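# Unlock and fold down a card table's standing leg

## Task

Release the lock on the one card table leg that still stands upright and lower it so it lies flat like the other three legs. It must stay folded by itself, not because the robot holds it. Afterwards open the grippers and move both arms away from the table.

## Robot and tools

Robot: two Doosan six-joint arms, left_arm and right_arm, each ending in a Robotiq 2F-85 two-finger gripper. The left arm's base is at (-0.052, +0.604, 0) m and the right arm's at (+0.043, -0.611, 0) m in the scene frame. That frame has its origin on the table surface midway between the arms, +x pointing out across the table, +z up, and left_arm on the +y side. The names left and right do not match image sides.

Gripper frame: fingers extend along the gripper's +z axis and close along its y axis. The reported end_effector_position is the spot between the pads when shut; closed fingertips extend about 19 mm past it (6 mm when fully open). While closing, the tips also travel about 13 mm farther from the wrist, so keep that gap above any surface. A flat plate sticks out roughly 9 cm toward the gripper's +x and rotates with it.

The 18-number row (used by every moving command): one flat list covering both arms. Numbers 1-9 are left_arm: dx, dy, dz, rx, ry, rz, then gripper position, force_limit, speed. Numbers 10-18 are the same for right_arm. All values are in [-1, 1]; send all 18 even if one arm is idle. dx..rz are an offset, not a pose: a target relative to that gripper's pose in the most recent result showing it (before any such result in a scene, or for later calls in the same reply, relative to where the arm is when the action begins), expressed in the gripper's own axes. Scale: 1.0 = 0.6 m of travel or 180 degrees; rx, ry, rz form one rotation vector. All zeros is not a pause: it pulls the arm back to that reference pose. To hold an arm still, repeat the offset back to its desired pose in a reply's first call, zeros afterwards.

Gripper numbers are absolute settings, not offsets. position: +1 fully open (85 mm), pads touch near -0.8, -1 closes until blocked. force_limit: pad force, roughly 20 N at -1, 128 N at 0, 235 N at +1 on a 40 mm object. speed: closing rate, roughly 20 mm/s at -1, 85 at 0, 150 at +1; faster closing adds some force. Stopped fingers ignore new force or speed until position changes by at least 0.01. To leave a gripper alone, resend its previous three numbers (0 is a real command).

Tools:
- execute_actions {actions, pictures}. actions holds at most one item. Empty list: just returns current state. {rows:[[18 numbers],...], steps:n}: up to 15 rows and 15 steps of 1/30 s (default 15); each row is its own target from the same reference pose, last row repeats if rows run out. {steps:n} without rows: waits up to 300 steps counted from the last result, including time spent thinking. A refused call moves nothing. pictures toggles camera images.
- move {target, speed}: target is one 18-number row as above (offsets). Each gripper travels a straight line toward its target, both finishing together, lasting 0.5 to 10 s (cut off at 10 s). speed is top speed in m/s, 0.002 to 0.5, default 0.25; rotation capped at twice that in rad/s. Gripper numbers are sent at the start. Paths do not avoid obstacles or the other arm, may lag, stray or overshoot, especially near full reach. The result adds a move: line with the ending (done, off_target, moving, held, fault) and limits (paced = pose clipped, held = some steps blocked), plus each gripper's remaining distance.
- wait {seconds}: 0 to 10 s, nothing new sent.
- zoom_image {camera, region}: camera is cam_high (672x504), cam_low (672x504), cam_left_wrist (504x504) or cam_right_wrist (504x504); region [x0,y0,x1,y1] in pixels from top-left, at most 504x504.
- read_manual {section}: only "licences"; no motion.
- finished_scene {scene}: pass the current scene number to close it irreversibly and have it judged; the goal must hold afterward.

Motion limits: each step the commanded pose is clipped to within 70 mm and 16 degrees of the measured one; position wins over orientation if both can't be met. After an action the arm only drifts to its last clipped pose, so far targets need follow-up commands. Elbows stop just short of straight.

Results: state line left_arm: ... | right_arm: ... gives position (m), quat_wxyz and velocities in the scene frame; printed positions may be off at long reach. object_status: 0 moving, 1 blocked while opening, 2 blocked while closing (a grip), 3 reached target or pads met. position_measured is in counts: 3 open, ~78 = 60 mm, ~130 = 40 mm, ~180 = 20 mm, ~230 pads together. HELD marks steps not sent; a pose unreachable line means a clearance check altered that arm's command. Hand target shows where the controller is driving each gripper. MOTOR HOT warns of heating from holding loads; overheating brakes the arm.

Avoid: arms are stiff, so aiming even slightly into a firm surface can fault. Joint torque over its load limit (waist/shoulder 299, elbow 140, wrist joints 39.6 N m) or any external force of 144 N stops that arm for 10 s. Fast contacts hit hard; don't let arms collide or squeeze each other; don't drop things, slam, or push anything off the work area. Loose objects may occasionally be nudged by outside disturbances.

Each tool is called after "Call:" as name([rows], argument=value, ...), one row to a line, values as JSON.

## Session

Call:
execute_actions(actions=[])

Scene clock: 0.00 s of 4050.00 s.
left_arm: end_effector_position=(+0.2938, +0.6301, +0.2394) position_measured=3 object_status=3 end_effector_quat_wxyz=(+0.166, +0.488, +0.831, +0.210) end_effector_velocity=(-0.000, -0.001, +0.000) end_effector_angular_velocity=(-0.002, +0.000, +0.001) | right_arm: end_effector_position=(+0.2684, +0.2066, +0.1013) position_measured=3 object_status=3 end_effector_quat_wxyz=(-0.179, +0.812, +0.498, +0.244) end_effector_velocity=(+0.001, -0.000, -0.000) end_effector_angular_velocity=(-0.000, +0.000, -0.001)
Joint positions: left_arm=[-0.462 -0.554  2.46   0.45   0.853  0.511] | right_arm=[ 1.283  0.428  1.868 -0.242  0.239 -2.743]
Joint velocities: left_arm=[-0.001 -0.    -0.    -0.002  0.    -0.001] | right_arm=[-0.001  0.001 -0.    -0.     0.    -0.   ]
Hand target (left_arm): +0.294, +0.630, +0.239; +0.166, +0.488, +0.831, +0.210
Hand target (right_arm): +0.268, +0.207, +0.101; -0.179, +0.812, +0.498, +0.244

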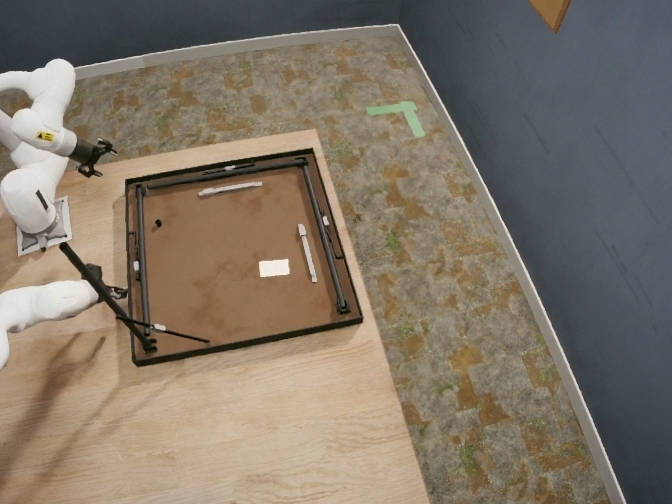

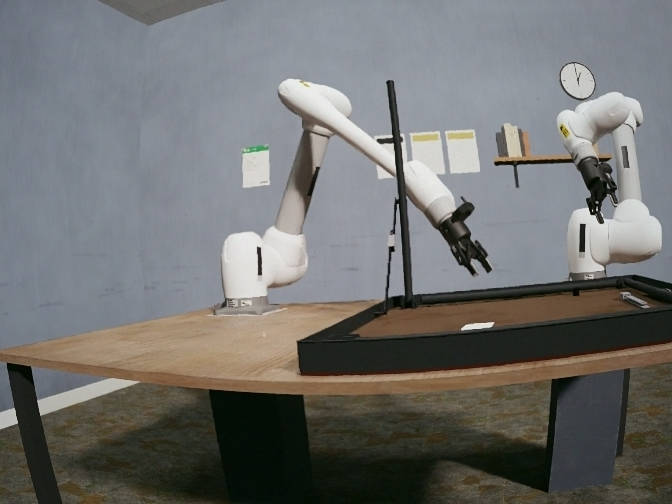

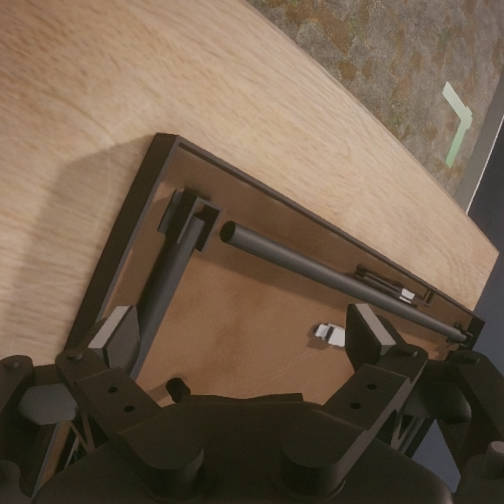

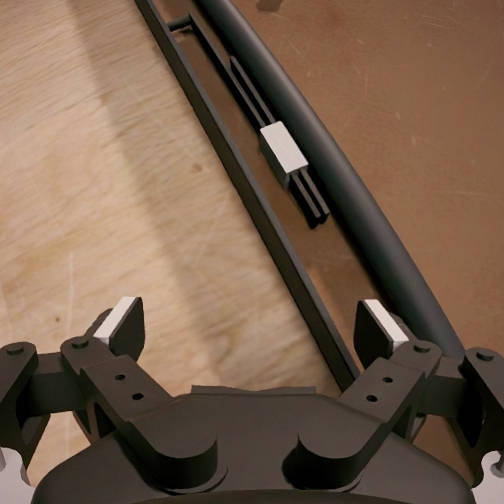

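Call:
move(target=[0,0,0,0,0,0,1,0,0, -0.392,0.248,-0.698,0,0,0,1,0,0], speed=0.3)

Call:
move(target=[-0.952,-0.202,-0.665,-0.364,0.152,0.545,1,0,0, 0.192,0.232,0.347,0.019,0.332,-0.284,1,0,0], speed=0.3)

Scene clock: 25.07 s of 4050.00 s.
left_arm: end_effector_position=(+0.2938, +0.6301, +0.2394) position_measured=3 object_status=3 end_effector_quat_wxyz=(+0.166, +0.488, +0.831, +0.210) end_effector_velocity=(-0.000, +0.001, -0.000) end_effector_angular_velocity=(+0.002, +0.000, +0.000) | right_arm: end_effector_position=(+0.2202, -0.2521, +0.3007) position_measured=3 object_status=3 end_effector_quat_wxyz=(-0.179, +0.812, +0.498, +0.244) end_effector_velocity=(+0.000, +0.000, +0.001) end_effector_angular_velocity=(+0.000, -0.001, +0.001)
Joint positions: left_arm=[-0.462 -0.554  2.46   0.45   0.853  0.511] | right_arm=[ 0.91  -0.534  2.36   0.237  0.731 -3.463]
Joint velocities: left_arm=[ 0.     0.     0.     0.001  0.001 -0.   ] | right_arm=[-0.001  0.    -0.002  0.     0.001 -0.002]
Hand target (left_arm): +0.294, +0.630, +0.239; +0.166, +0.488, +0.831, +0.210
Hand target (right_arm): +0.220, -0.252, +0.301; -0.179, +0.812, +0.498, +0.245
Off the commanded pose (left_arm): 0.000 m, 0 deg.
Off the commanded pose (right_arm): 0.000 m, 0 deg.
After step 90, 19.93 s passed at rest.
move: done

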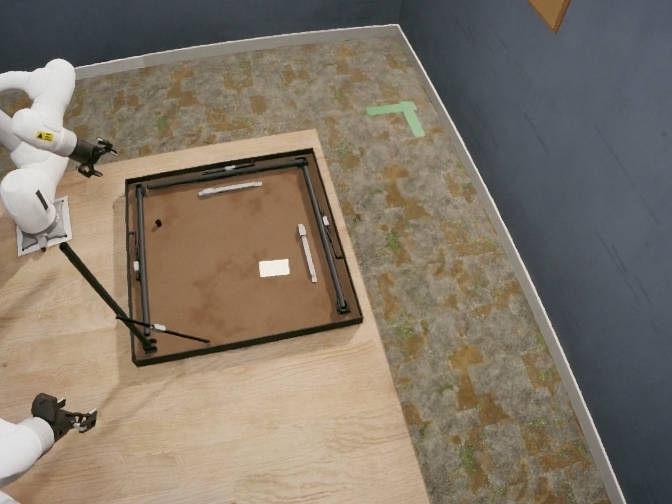

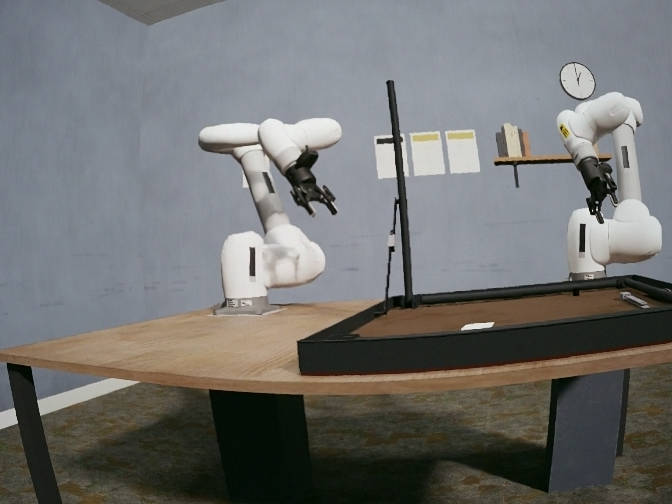

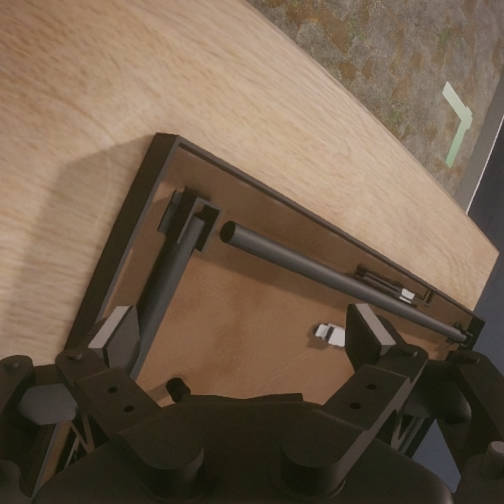

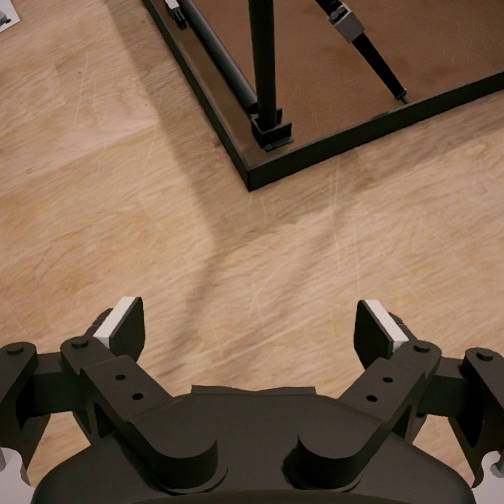

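Scene clock: 29.00 s of 4050.00 s.
left_arm: end_effector_position=(+0.2803, +0.0000, +0.5601) position_measured=3 object_status=3 end_effector_quat_wxyz=(+0.000, +0.706, -0.002, +0.708) end_effector_velocity=(+0.001, -0.000, +0.000) end_effector_angular_velocity=(+0.000, -0.001, +0.000) | right_arm: end_effector_position=(+0.4350, -0.1189, +0.1915) position_measured=3 object_status=3 end_effector_quat_wxyz=(-0.353, +0.369, +0.674, +0.534) end_effector_velocity=(+0.001, +0.000, +0.001) end_effector_angular_velocity=(+0.001, -0.001, -0.001)
Joint positions: left_arm=[-1.717  0.136  1.814  1.573  1.57   1.194] | right_arm=[ 0.373  0.327  2.33   1.743  1.277 -6.283]
Joint velocities: left_arm=[ 0.001  0.001 -0.001  0.001 -0.     0.   ] | right_arm=[-0.    -0.    -0.001  0.001  0.     0.   ]
Hand target (left_arm): +0.280, +0.000, +0.560; +0.000, +0.706, -0.002, +0.708
Hand target (right_arm): +0.435, -0.119, +0.191; -0.353, +0.369, +0.674, +0.534
Off the commanded pose (left_arm): 0.000 m, 0 deg.
Off the commanded pose (right_arm): 0.001 m, 16 deg; orientation clipped at the last step of the last action.
joint sent to its limit (right arm) — the command would take joint 6 (wrist roll) past its lower limit, so that joint was sent only as far as its limit.
move: off_target (right_arm); limits=paced

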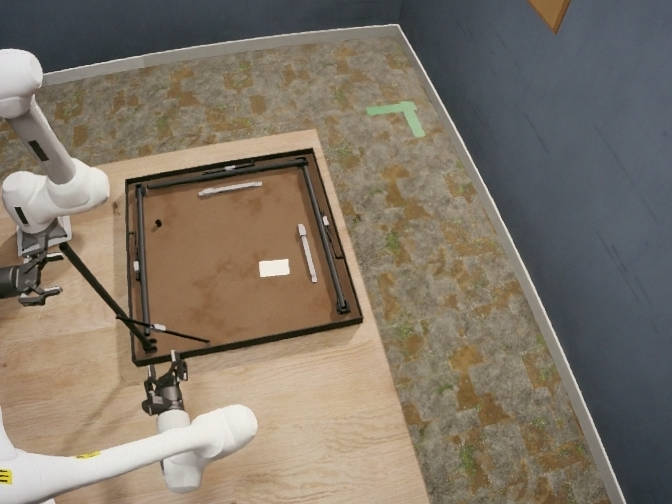

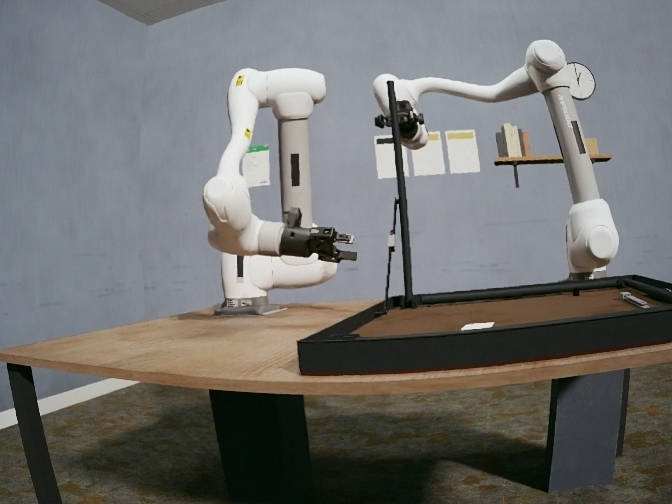

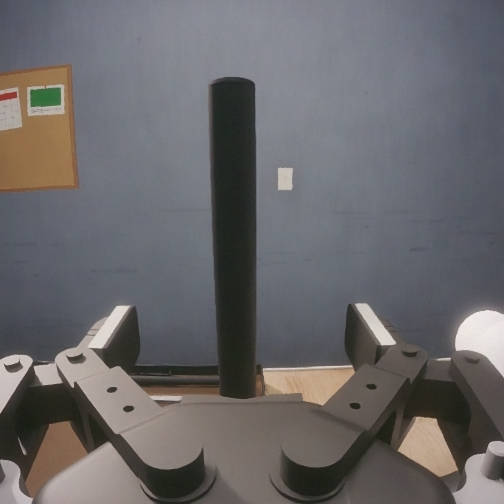

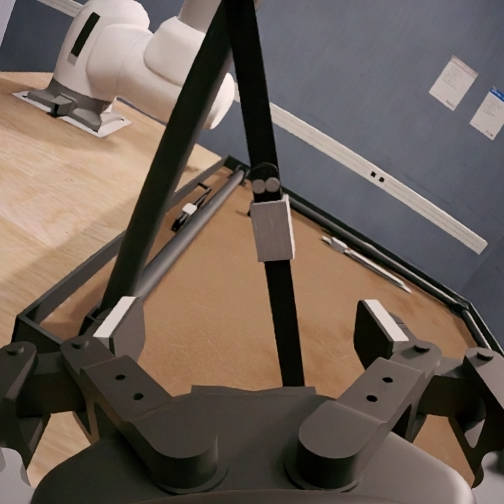

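Call:
move(target=[0,0,0,0,0,0,1,0,0, 0,0,0,0.049,0.079,0.931,1,0,0], speed=0.5)

Call:
move(target=[0,0,0,0,0,0,1,0,0, -0.01,0,0.13,0,0,0,1,0,0], speed=0.12)

Scene clock: 39.90 s of 4050.00 s.
left_arm: end_effector_position=(+0.2803, -0.0000, +0.5601) position_measured=3 object_status=3 end_effector_quat_wxyz=(+0.000, +0.706, -0.002, +0.708) end_effector_velocity=(+0.001, +0.000, +0.001) end_effector_angular_velocity=(-0.000, -0.002, +0.000) | right_arm: end_effector_position=(+0.4350, -0.1189, +0.1915) position_measured=3 object_status=3 end_effector_quat_wxyz=(+0.640, -0.641, +0.299, +0.299) end_effector_velocity=(-0.000, +0.000, +0.001) end_effector_angular_velocity=(+0.001, -0.001, +0.001)
Joint positions: left_arm=[-1.717  0.136  1.814  1.573  1.57   1.194] | right_arm=[ 0.38   0.417  2.388  1.929  1.448 -3.524]
Joint velocities: left_arm=[ 0.002 -0.     0.     0.003 -0.    -0.   ] | right_arm=[ 0.001 -0.001 -0.001 -0.    -0.     0.001]
Hand target (left_arm): +0.280, +0.000, +0.560; +0.000, +0.706, -0.002, +0.708
Hand target (right_arm): +0.435, -0.119, +0.191; +0.640, -0.641, +0.299, +0.299
Off the commanded pose (left_arm): 0.000 m, 0 deg.
Off the commanded pose (right_arm): 0.000 m, 0 deg.
After step 90, 4.50 s passed at rest.
move: done

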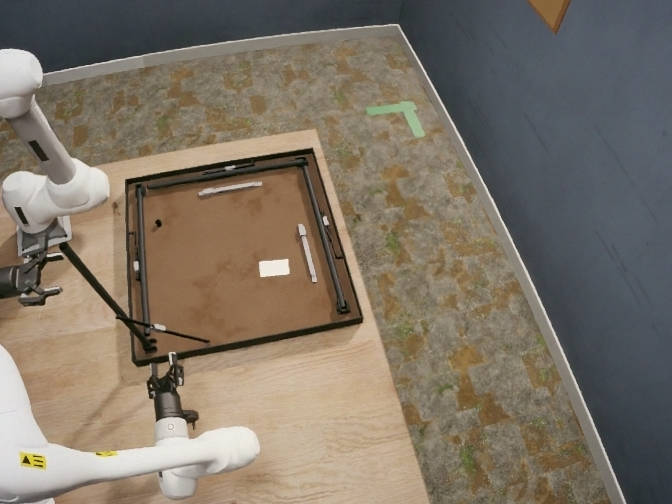

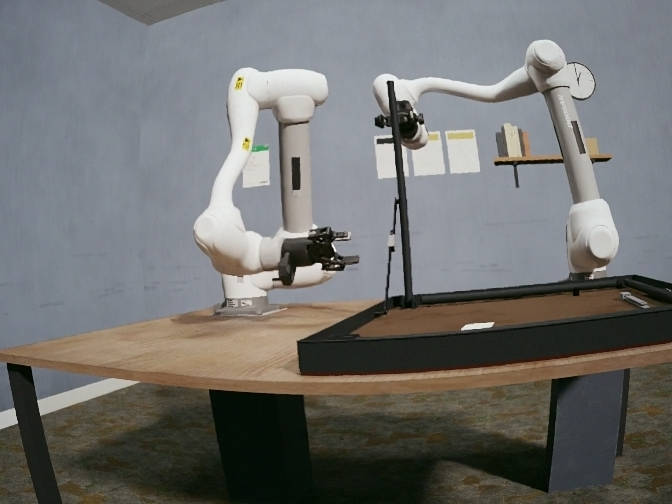

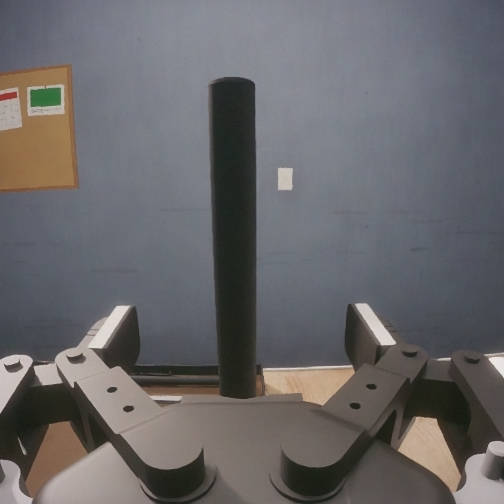

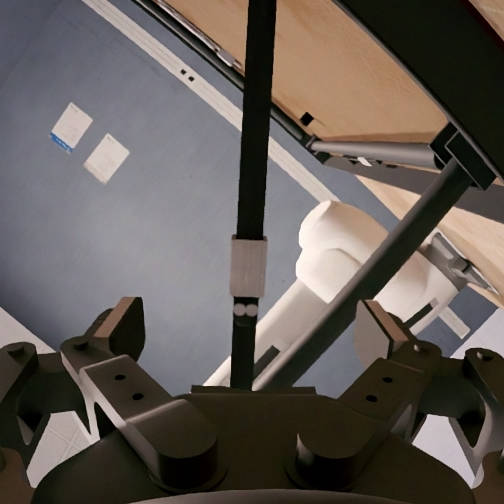

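Scene clock: 40.87 s of 4050.00 s.
left_arm: end_effector_position=(+0.2803, -0.0000, +0.5601) position_measured=3 object_status=3 end_effector_quat_wxyz=(+0.000, +0.706, -0.002, +0.708) end_effector_velocity=(+0.001, +0.001, -0.000) end_effector_angular_velocity=(-0.001, +0.000, +0.002) | right_arm: end_effector_position=(+0.4310, -0.0410, +0.1960) position_measured=3 object_status=3 end_effector_quat_wxyz=(+0.640, -0.641, +0.299, +0.299) end_effector_velocity=(-0.000, +0.000, +0.000) end_effector_angular_velocity=(+0.001, -0.000, -0.000)
Joint positions: left_arm=[-1.717  0.136  1.814  1.573  1.57   1.194] | right_arm=[ 0.538  0.436  2.32   2.074  1.377 -3.503]
Joint velocities: left_arm=[ 0.001  0.     0.    -0.001  0.    -0.001] | right_arm=[ 0.001 -0.001  0.     0.001  0.    -0.   ]
Hand target (left_arm): +0.280, -0.000, +0.560; +0.000, +0.706, -0.002, +0.708
Hand target (right_arm): +0.431, -0.041, +0.196; +0.640, -0.641, +0.299, +0.299
Off the commanded pose (left_arm): 0.000 m, 0 deg.
Off the commanded pose (right_arm): 0.000 m, 0 deg.
move: done

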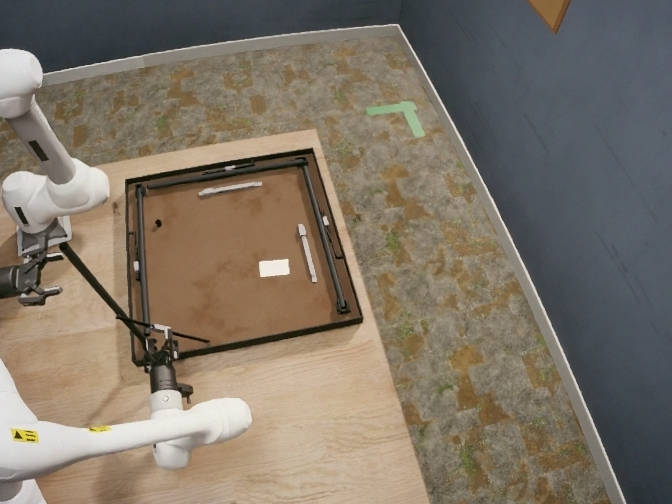

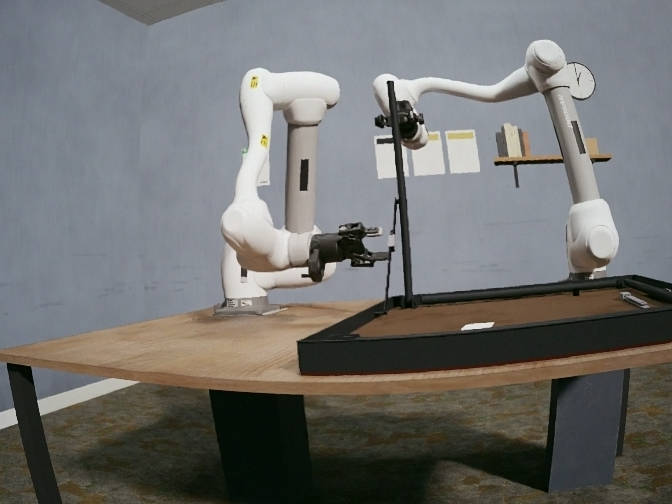

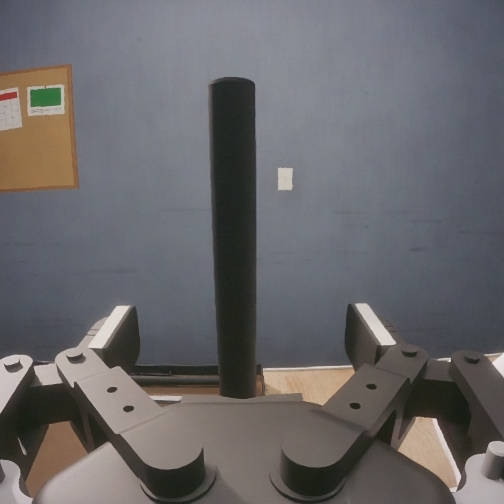

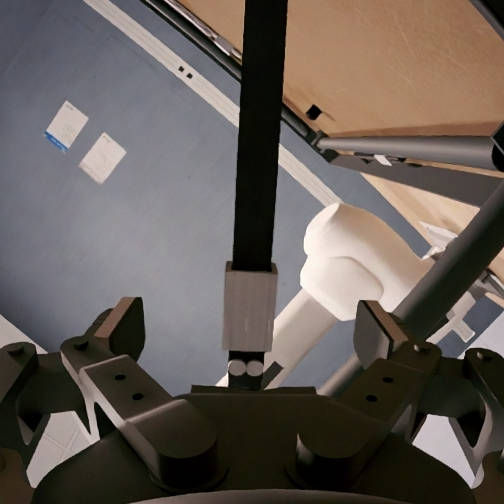

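Call:
move(target=[0,0,0,0,0,0,1,0,0, -0.005,0,0.062,0,0,0,1,0,0], speed=0.06)

Call:
move(target=[0,0,0,0,0,0,1,0,0, 0,0,0,0,0,0,-1,-0.6,-0.3])

Call:
move(target=[0,0,0,0,0,0,1,0,0, 0.07,0.003,0,0,0,0,-1,-0.6,-0.3], speed=0.03)

Call:
move(target=[0,0,0.1,0,0,0,1,0,0, 0.009,-0.072,0,0,0,0.083,-1,-0.6,-0.3], speed=0.04)

Scene clock: 55.30 s of 4050.00 s.
left_arm: end_effector_position=(+0.2803, -0.0000, +0.5601) position_measured=3 object_status=3 end_effector_quat_wxyz=(+0.000, +0.706, -0.002, +0.708) end_effector_velocity=(+0.000, +0.000, -0.000) end_effector_angular_velocity=(-0.001, -0.000, -0.000) | right_arm: end_effector_position=(+0.4291, -0.0039, +0.1983) position_measured=3 object_status=3 end_effector_quat_wxyz=(+0.640, -0.641, +0.299, +0.299) end_effector_velocity=(+0.000, +0.000, +0.001) end_effector_angular_velocity=(+0.001, -0.002, -0.000)
Joint positions: left_arm=[-1.717  0.136  1.814  1.573  1.57   1.194] | right_arm=[ 0.605  0.449  2.281  2.133  1.342 -3.494]
Joint velocities: left_arm=[ 0.001 -0.     0.     0.001 -0.001 -0.002] | right_arm=[ 0.    -0.001 -0.001  0.001 -0.     0.   ]
Hand target (left_arm): +0.280, -0.000, +0.560; +0.000, +0.706, -0.002, +0.708
Hand target (right_arm): +0.429, -0.004, +0.198; +0.640, -0.641, +0.299, +0.299
Off the commanded pose (left_arm): 0.000 m, 0 deg.
Off the commanded pose (right_arm): 0.000 m, 0 deg.
After step 90, 10.53 s passed at rest.
move: done

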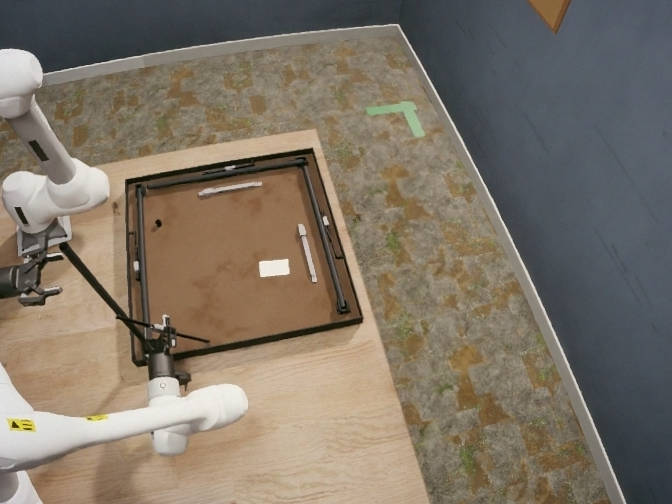

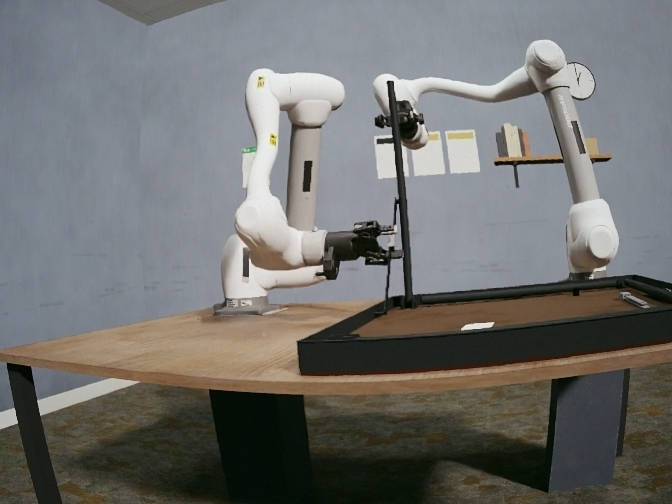

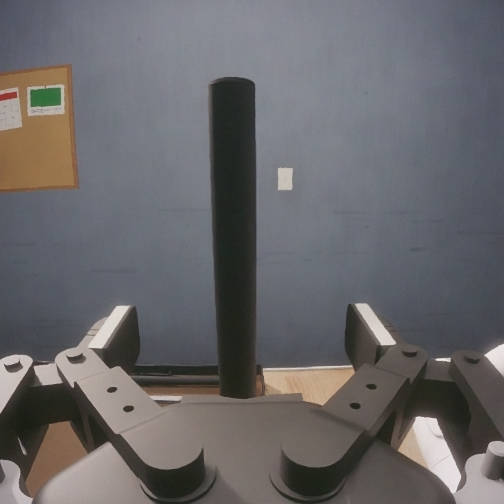

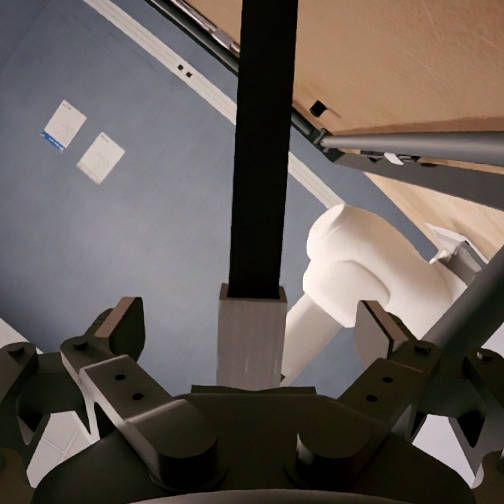

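Scene clock: 56.57 s of 4050.00 s.
left_arm: end_effector_position=(+0.2803, -0.0000, +0.5601) position_measured=3 object_status=3 end_effector_quat_wxyz=(+0.000, +0.706, -0.002, +0.708) end_effector_velocity=(+0.000, +0.000, +0.000) end_effector_angular_velocity=(+0.001, -0.001, +0.001) | right_arm: end_effector_position=(+0.4292, -0.0038, +0.1984) position_measured=177 object_status=2 end_effector_quat_wxyz=(+0.640, -0.641, +0.299, +0.299) end_effector_velocity=(+0.000, +0.000, +0.001) end_effector_angular_velocity=(+0.001, -0.003, +0.002)
Joint positions: left_arm=[-1.717  0.136  1.814  1.573  1.57   1.194] | right_arm=[ 0.605  0.449  2.281  2.133  1.342 -3.494]
Joint velocities: left_arm=[0.    0.    0.    0.001 0.001 0.   ] | right_arm=[-0.001 -0.001 -0.001 -0.003  0.    -0.   ]
Hand target (left_arm): +0.280, -0.000, +0.560; +0.000, +0.706, -0.002, +0.708
Hand target (right_arm): +0.429, -0.004, +0.198; +0.640, -0.641, +0.299, +0.299
Off the commanded pose (left_arm): 0.000 m, 0 deg.
Off the commanded pose (right_arm): 0.000 m, 0 deg.
move: done

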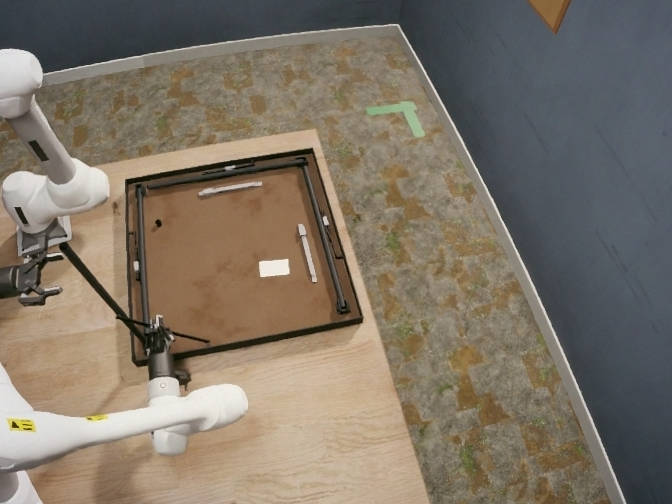

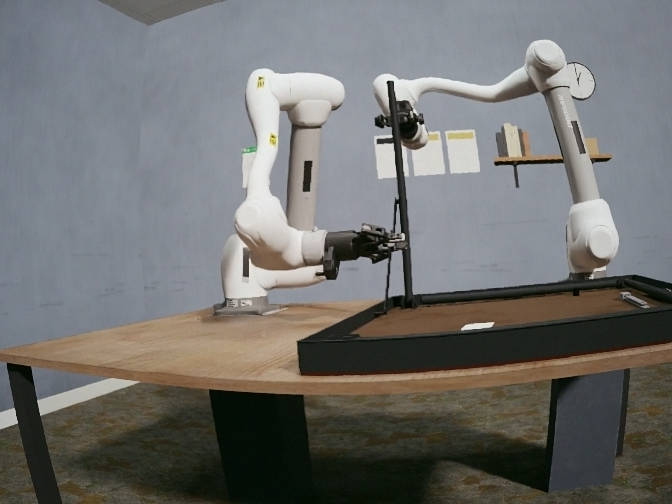

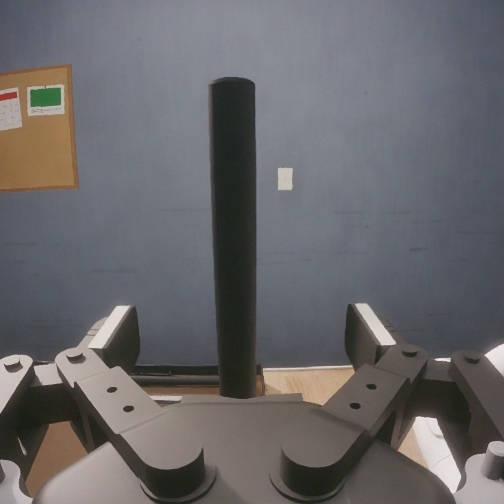

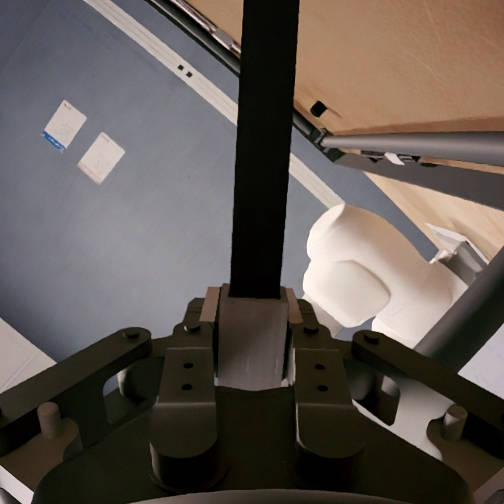

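Scene clock: 58.20 s of 4050.00 s.
left_arm: end_effector_position=(+0.2803, -0.0000, +0.5601) position_measured=3 object_status=3 end_effector_quat_wxyz=(+0.000, +0.706, -0.002, +0.708) end_effector_velocity=(-0.001, -0.000, +0.000) end_effector_angular_velocity=(+0.001, -0.000, -0.002) | right_arm: end_effector_position=(+0.4548, -0.0037, +0.1651) position_measured=177 object_status=2 end_effector_quat_wxyz=(+0.640, -0.641, +0.299, +0.299) end_effector_velocity=(+0.000, -0.000, -0.000) end_effector_angular_velocity=(+0.000, +0.001, -0.000)
Joint positions: left_arm=[-1.717  0.136  1.814  1.573  1.57   1.194] | right_arm=[ 0.577  0.53   2.246  2.115  1.375 -3.528]
Joint velocities: left_arm=[-0.001 -0.     0.     0.001 -0.001  0.001] | right_arm=[-0.001  0.     0.    -0.     0.     0.   ]
Hand target (left_arm): +0.280, -0.000, +0.560; +0.000, +0.706, -0.002, +0.708
Hand target (right_arm): +0.455, -0.004, +0.165; +0.640, -0.641, +0.299, +0.299
Off the commanded pose (left_arm): 0.000 m, 0 deg.
Off the commanded pose (right_arm): 0.000 m, 0 deg.
move: done

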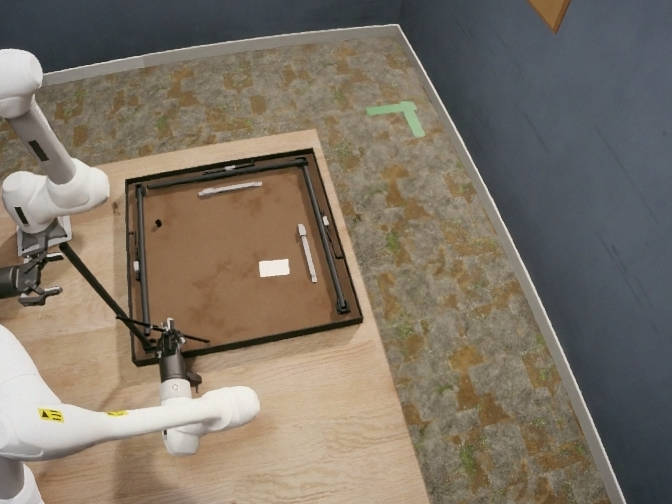

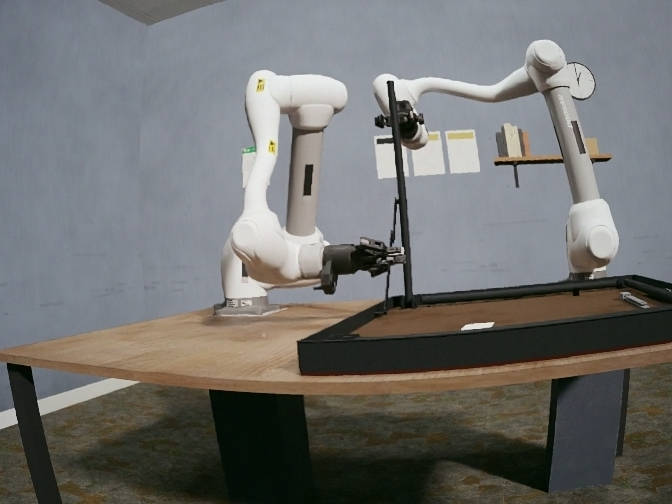

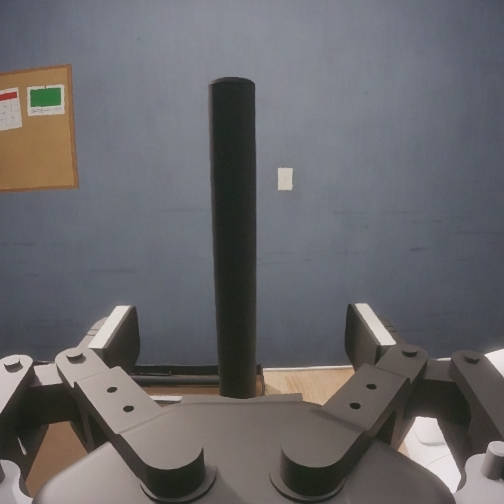

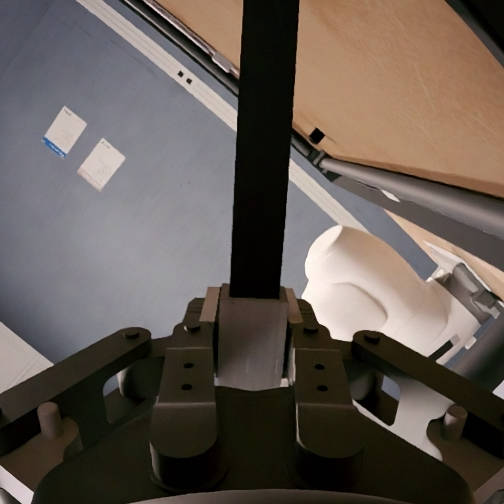

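Scene clock: 61.70 s of 4050.00 s.
left_arm: end_effector_position=(+0.3403, -0.0002, +0.5602) position_measured=3 object_status=3 end_effector_quat_wxyz=(+0.000, +0.707, -0.002, +0.708) end_effector_velocity=(-0.000, -0.001, -0.000) end_effector_angular_velocity=(+0.002, +0.001, -0.002) | right_arm: end_effector_position=(+0.4914, -0.0037, +0.1888) position_measured=177 object_status=2 end_effector_quat_wxyz=(+0.596, -0.597, +0.380, +0.380) end_effector_velocity=(-0.001, +0.000, -0.001) end_effector_angular_velocity=(-0.002, +0.001, +0.002)
Joint positions: left_arm=[-1.618  0.146  1.803  1.61   1.478  1.194] | right_arm=[ 0.541  0.51   2.187  2.065  1.348 -3.19 ]
Joint velocities: left_arm=[-0.     0.    -0.    -0.    -0.002  0.002] | right_arm=[ 0.001  0.001  0.001 -0.001 -0.001  0.   ]
Hand target (left_arm): +0.340, -0.000, +0.560; +0.000, +0.707, -0.002, +0.708
Hand target (right_arm): +0.491, -0.004, +0.189; +0.596, -0.597, +0.380, +0.380
Off the commanded pose (left_arm): 0.000 m, 0 deg.
Off the commanded pose (right_arm): 0.000 m, 0 deg.
move: done

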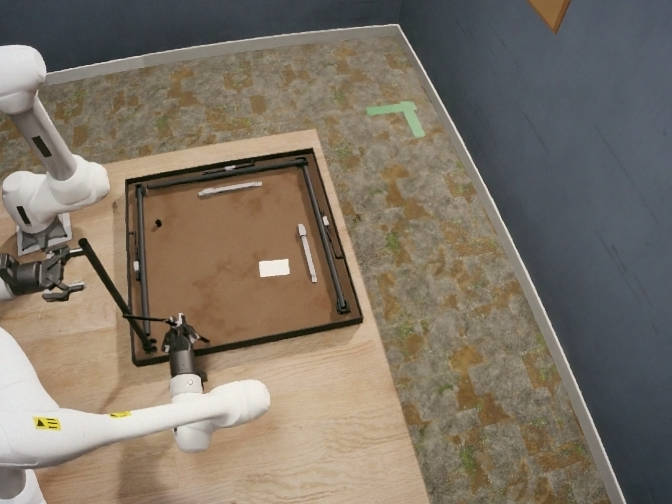

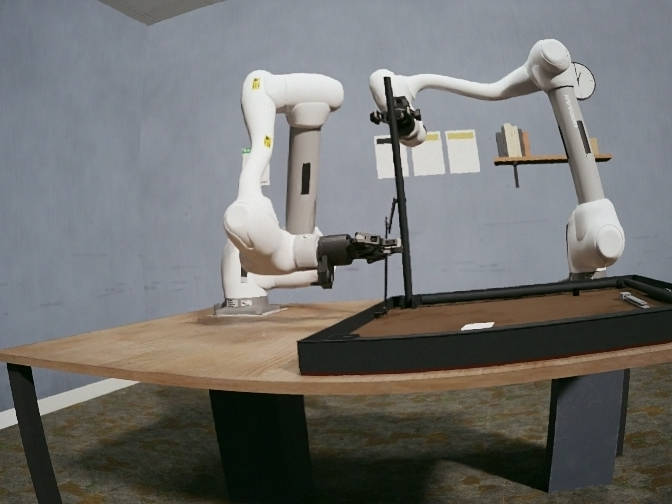

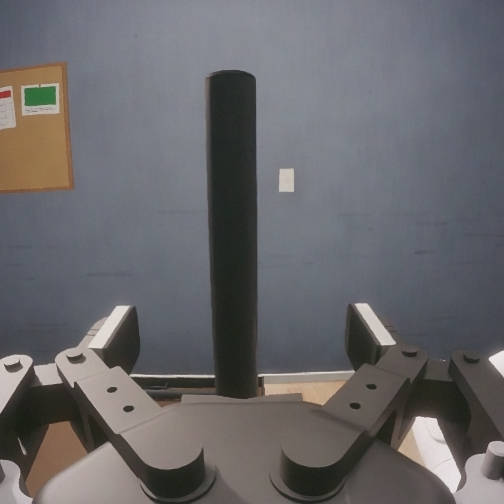

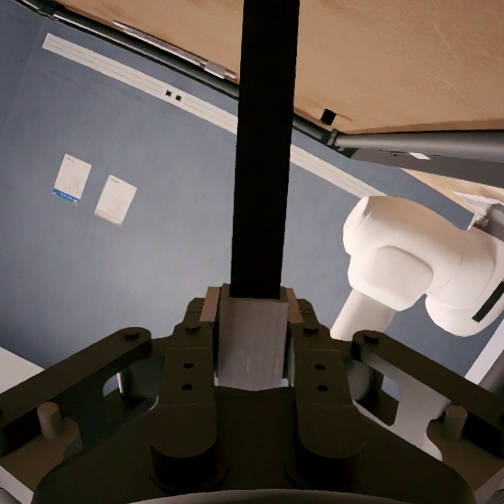

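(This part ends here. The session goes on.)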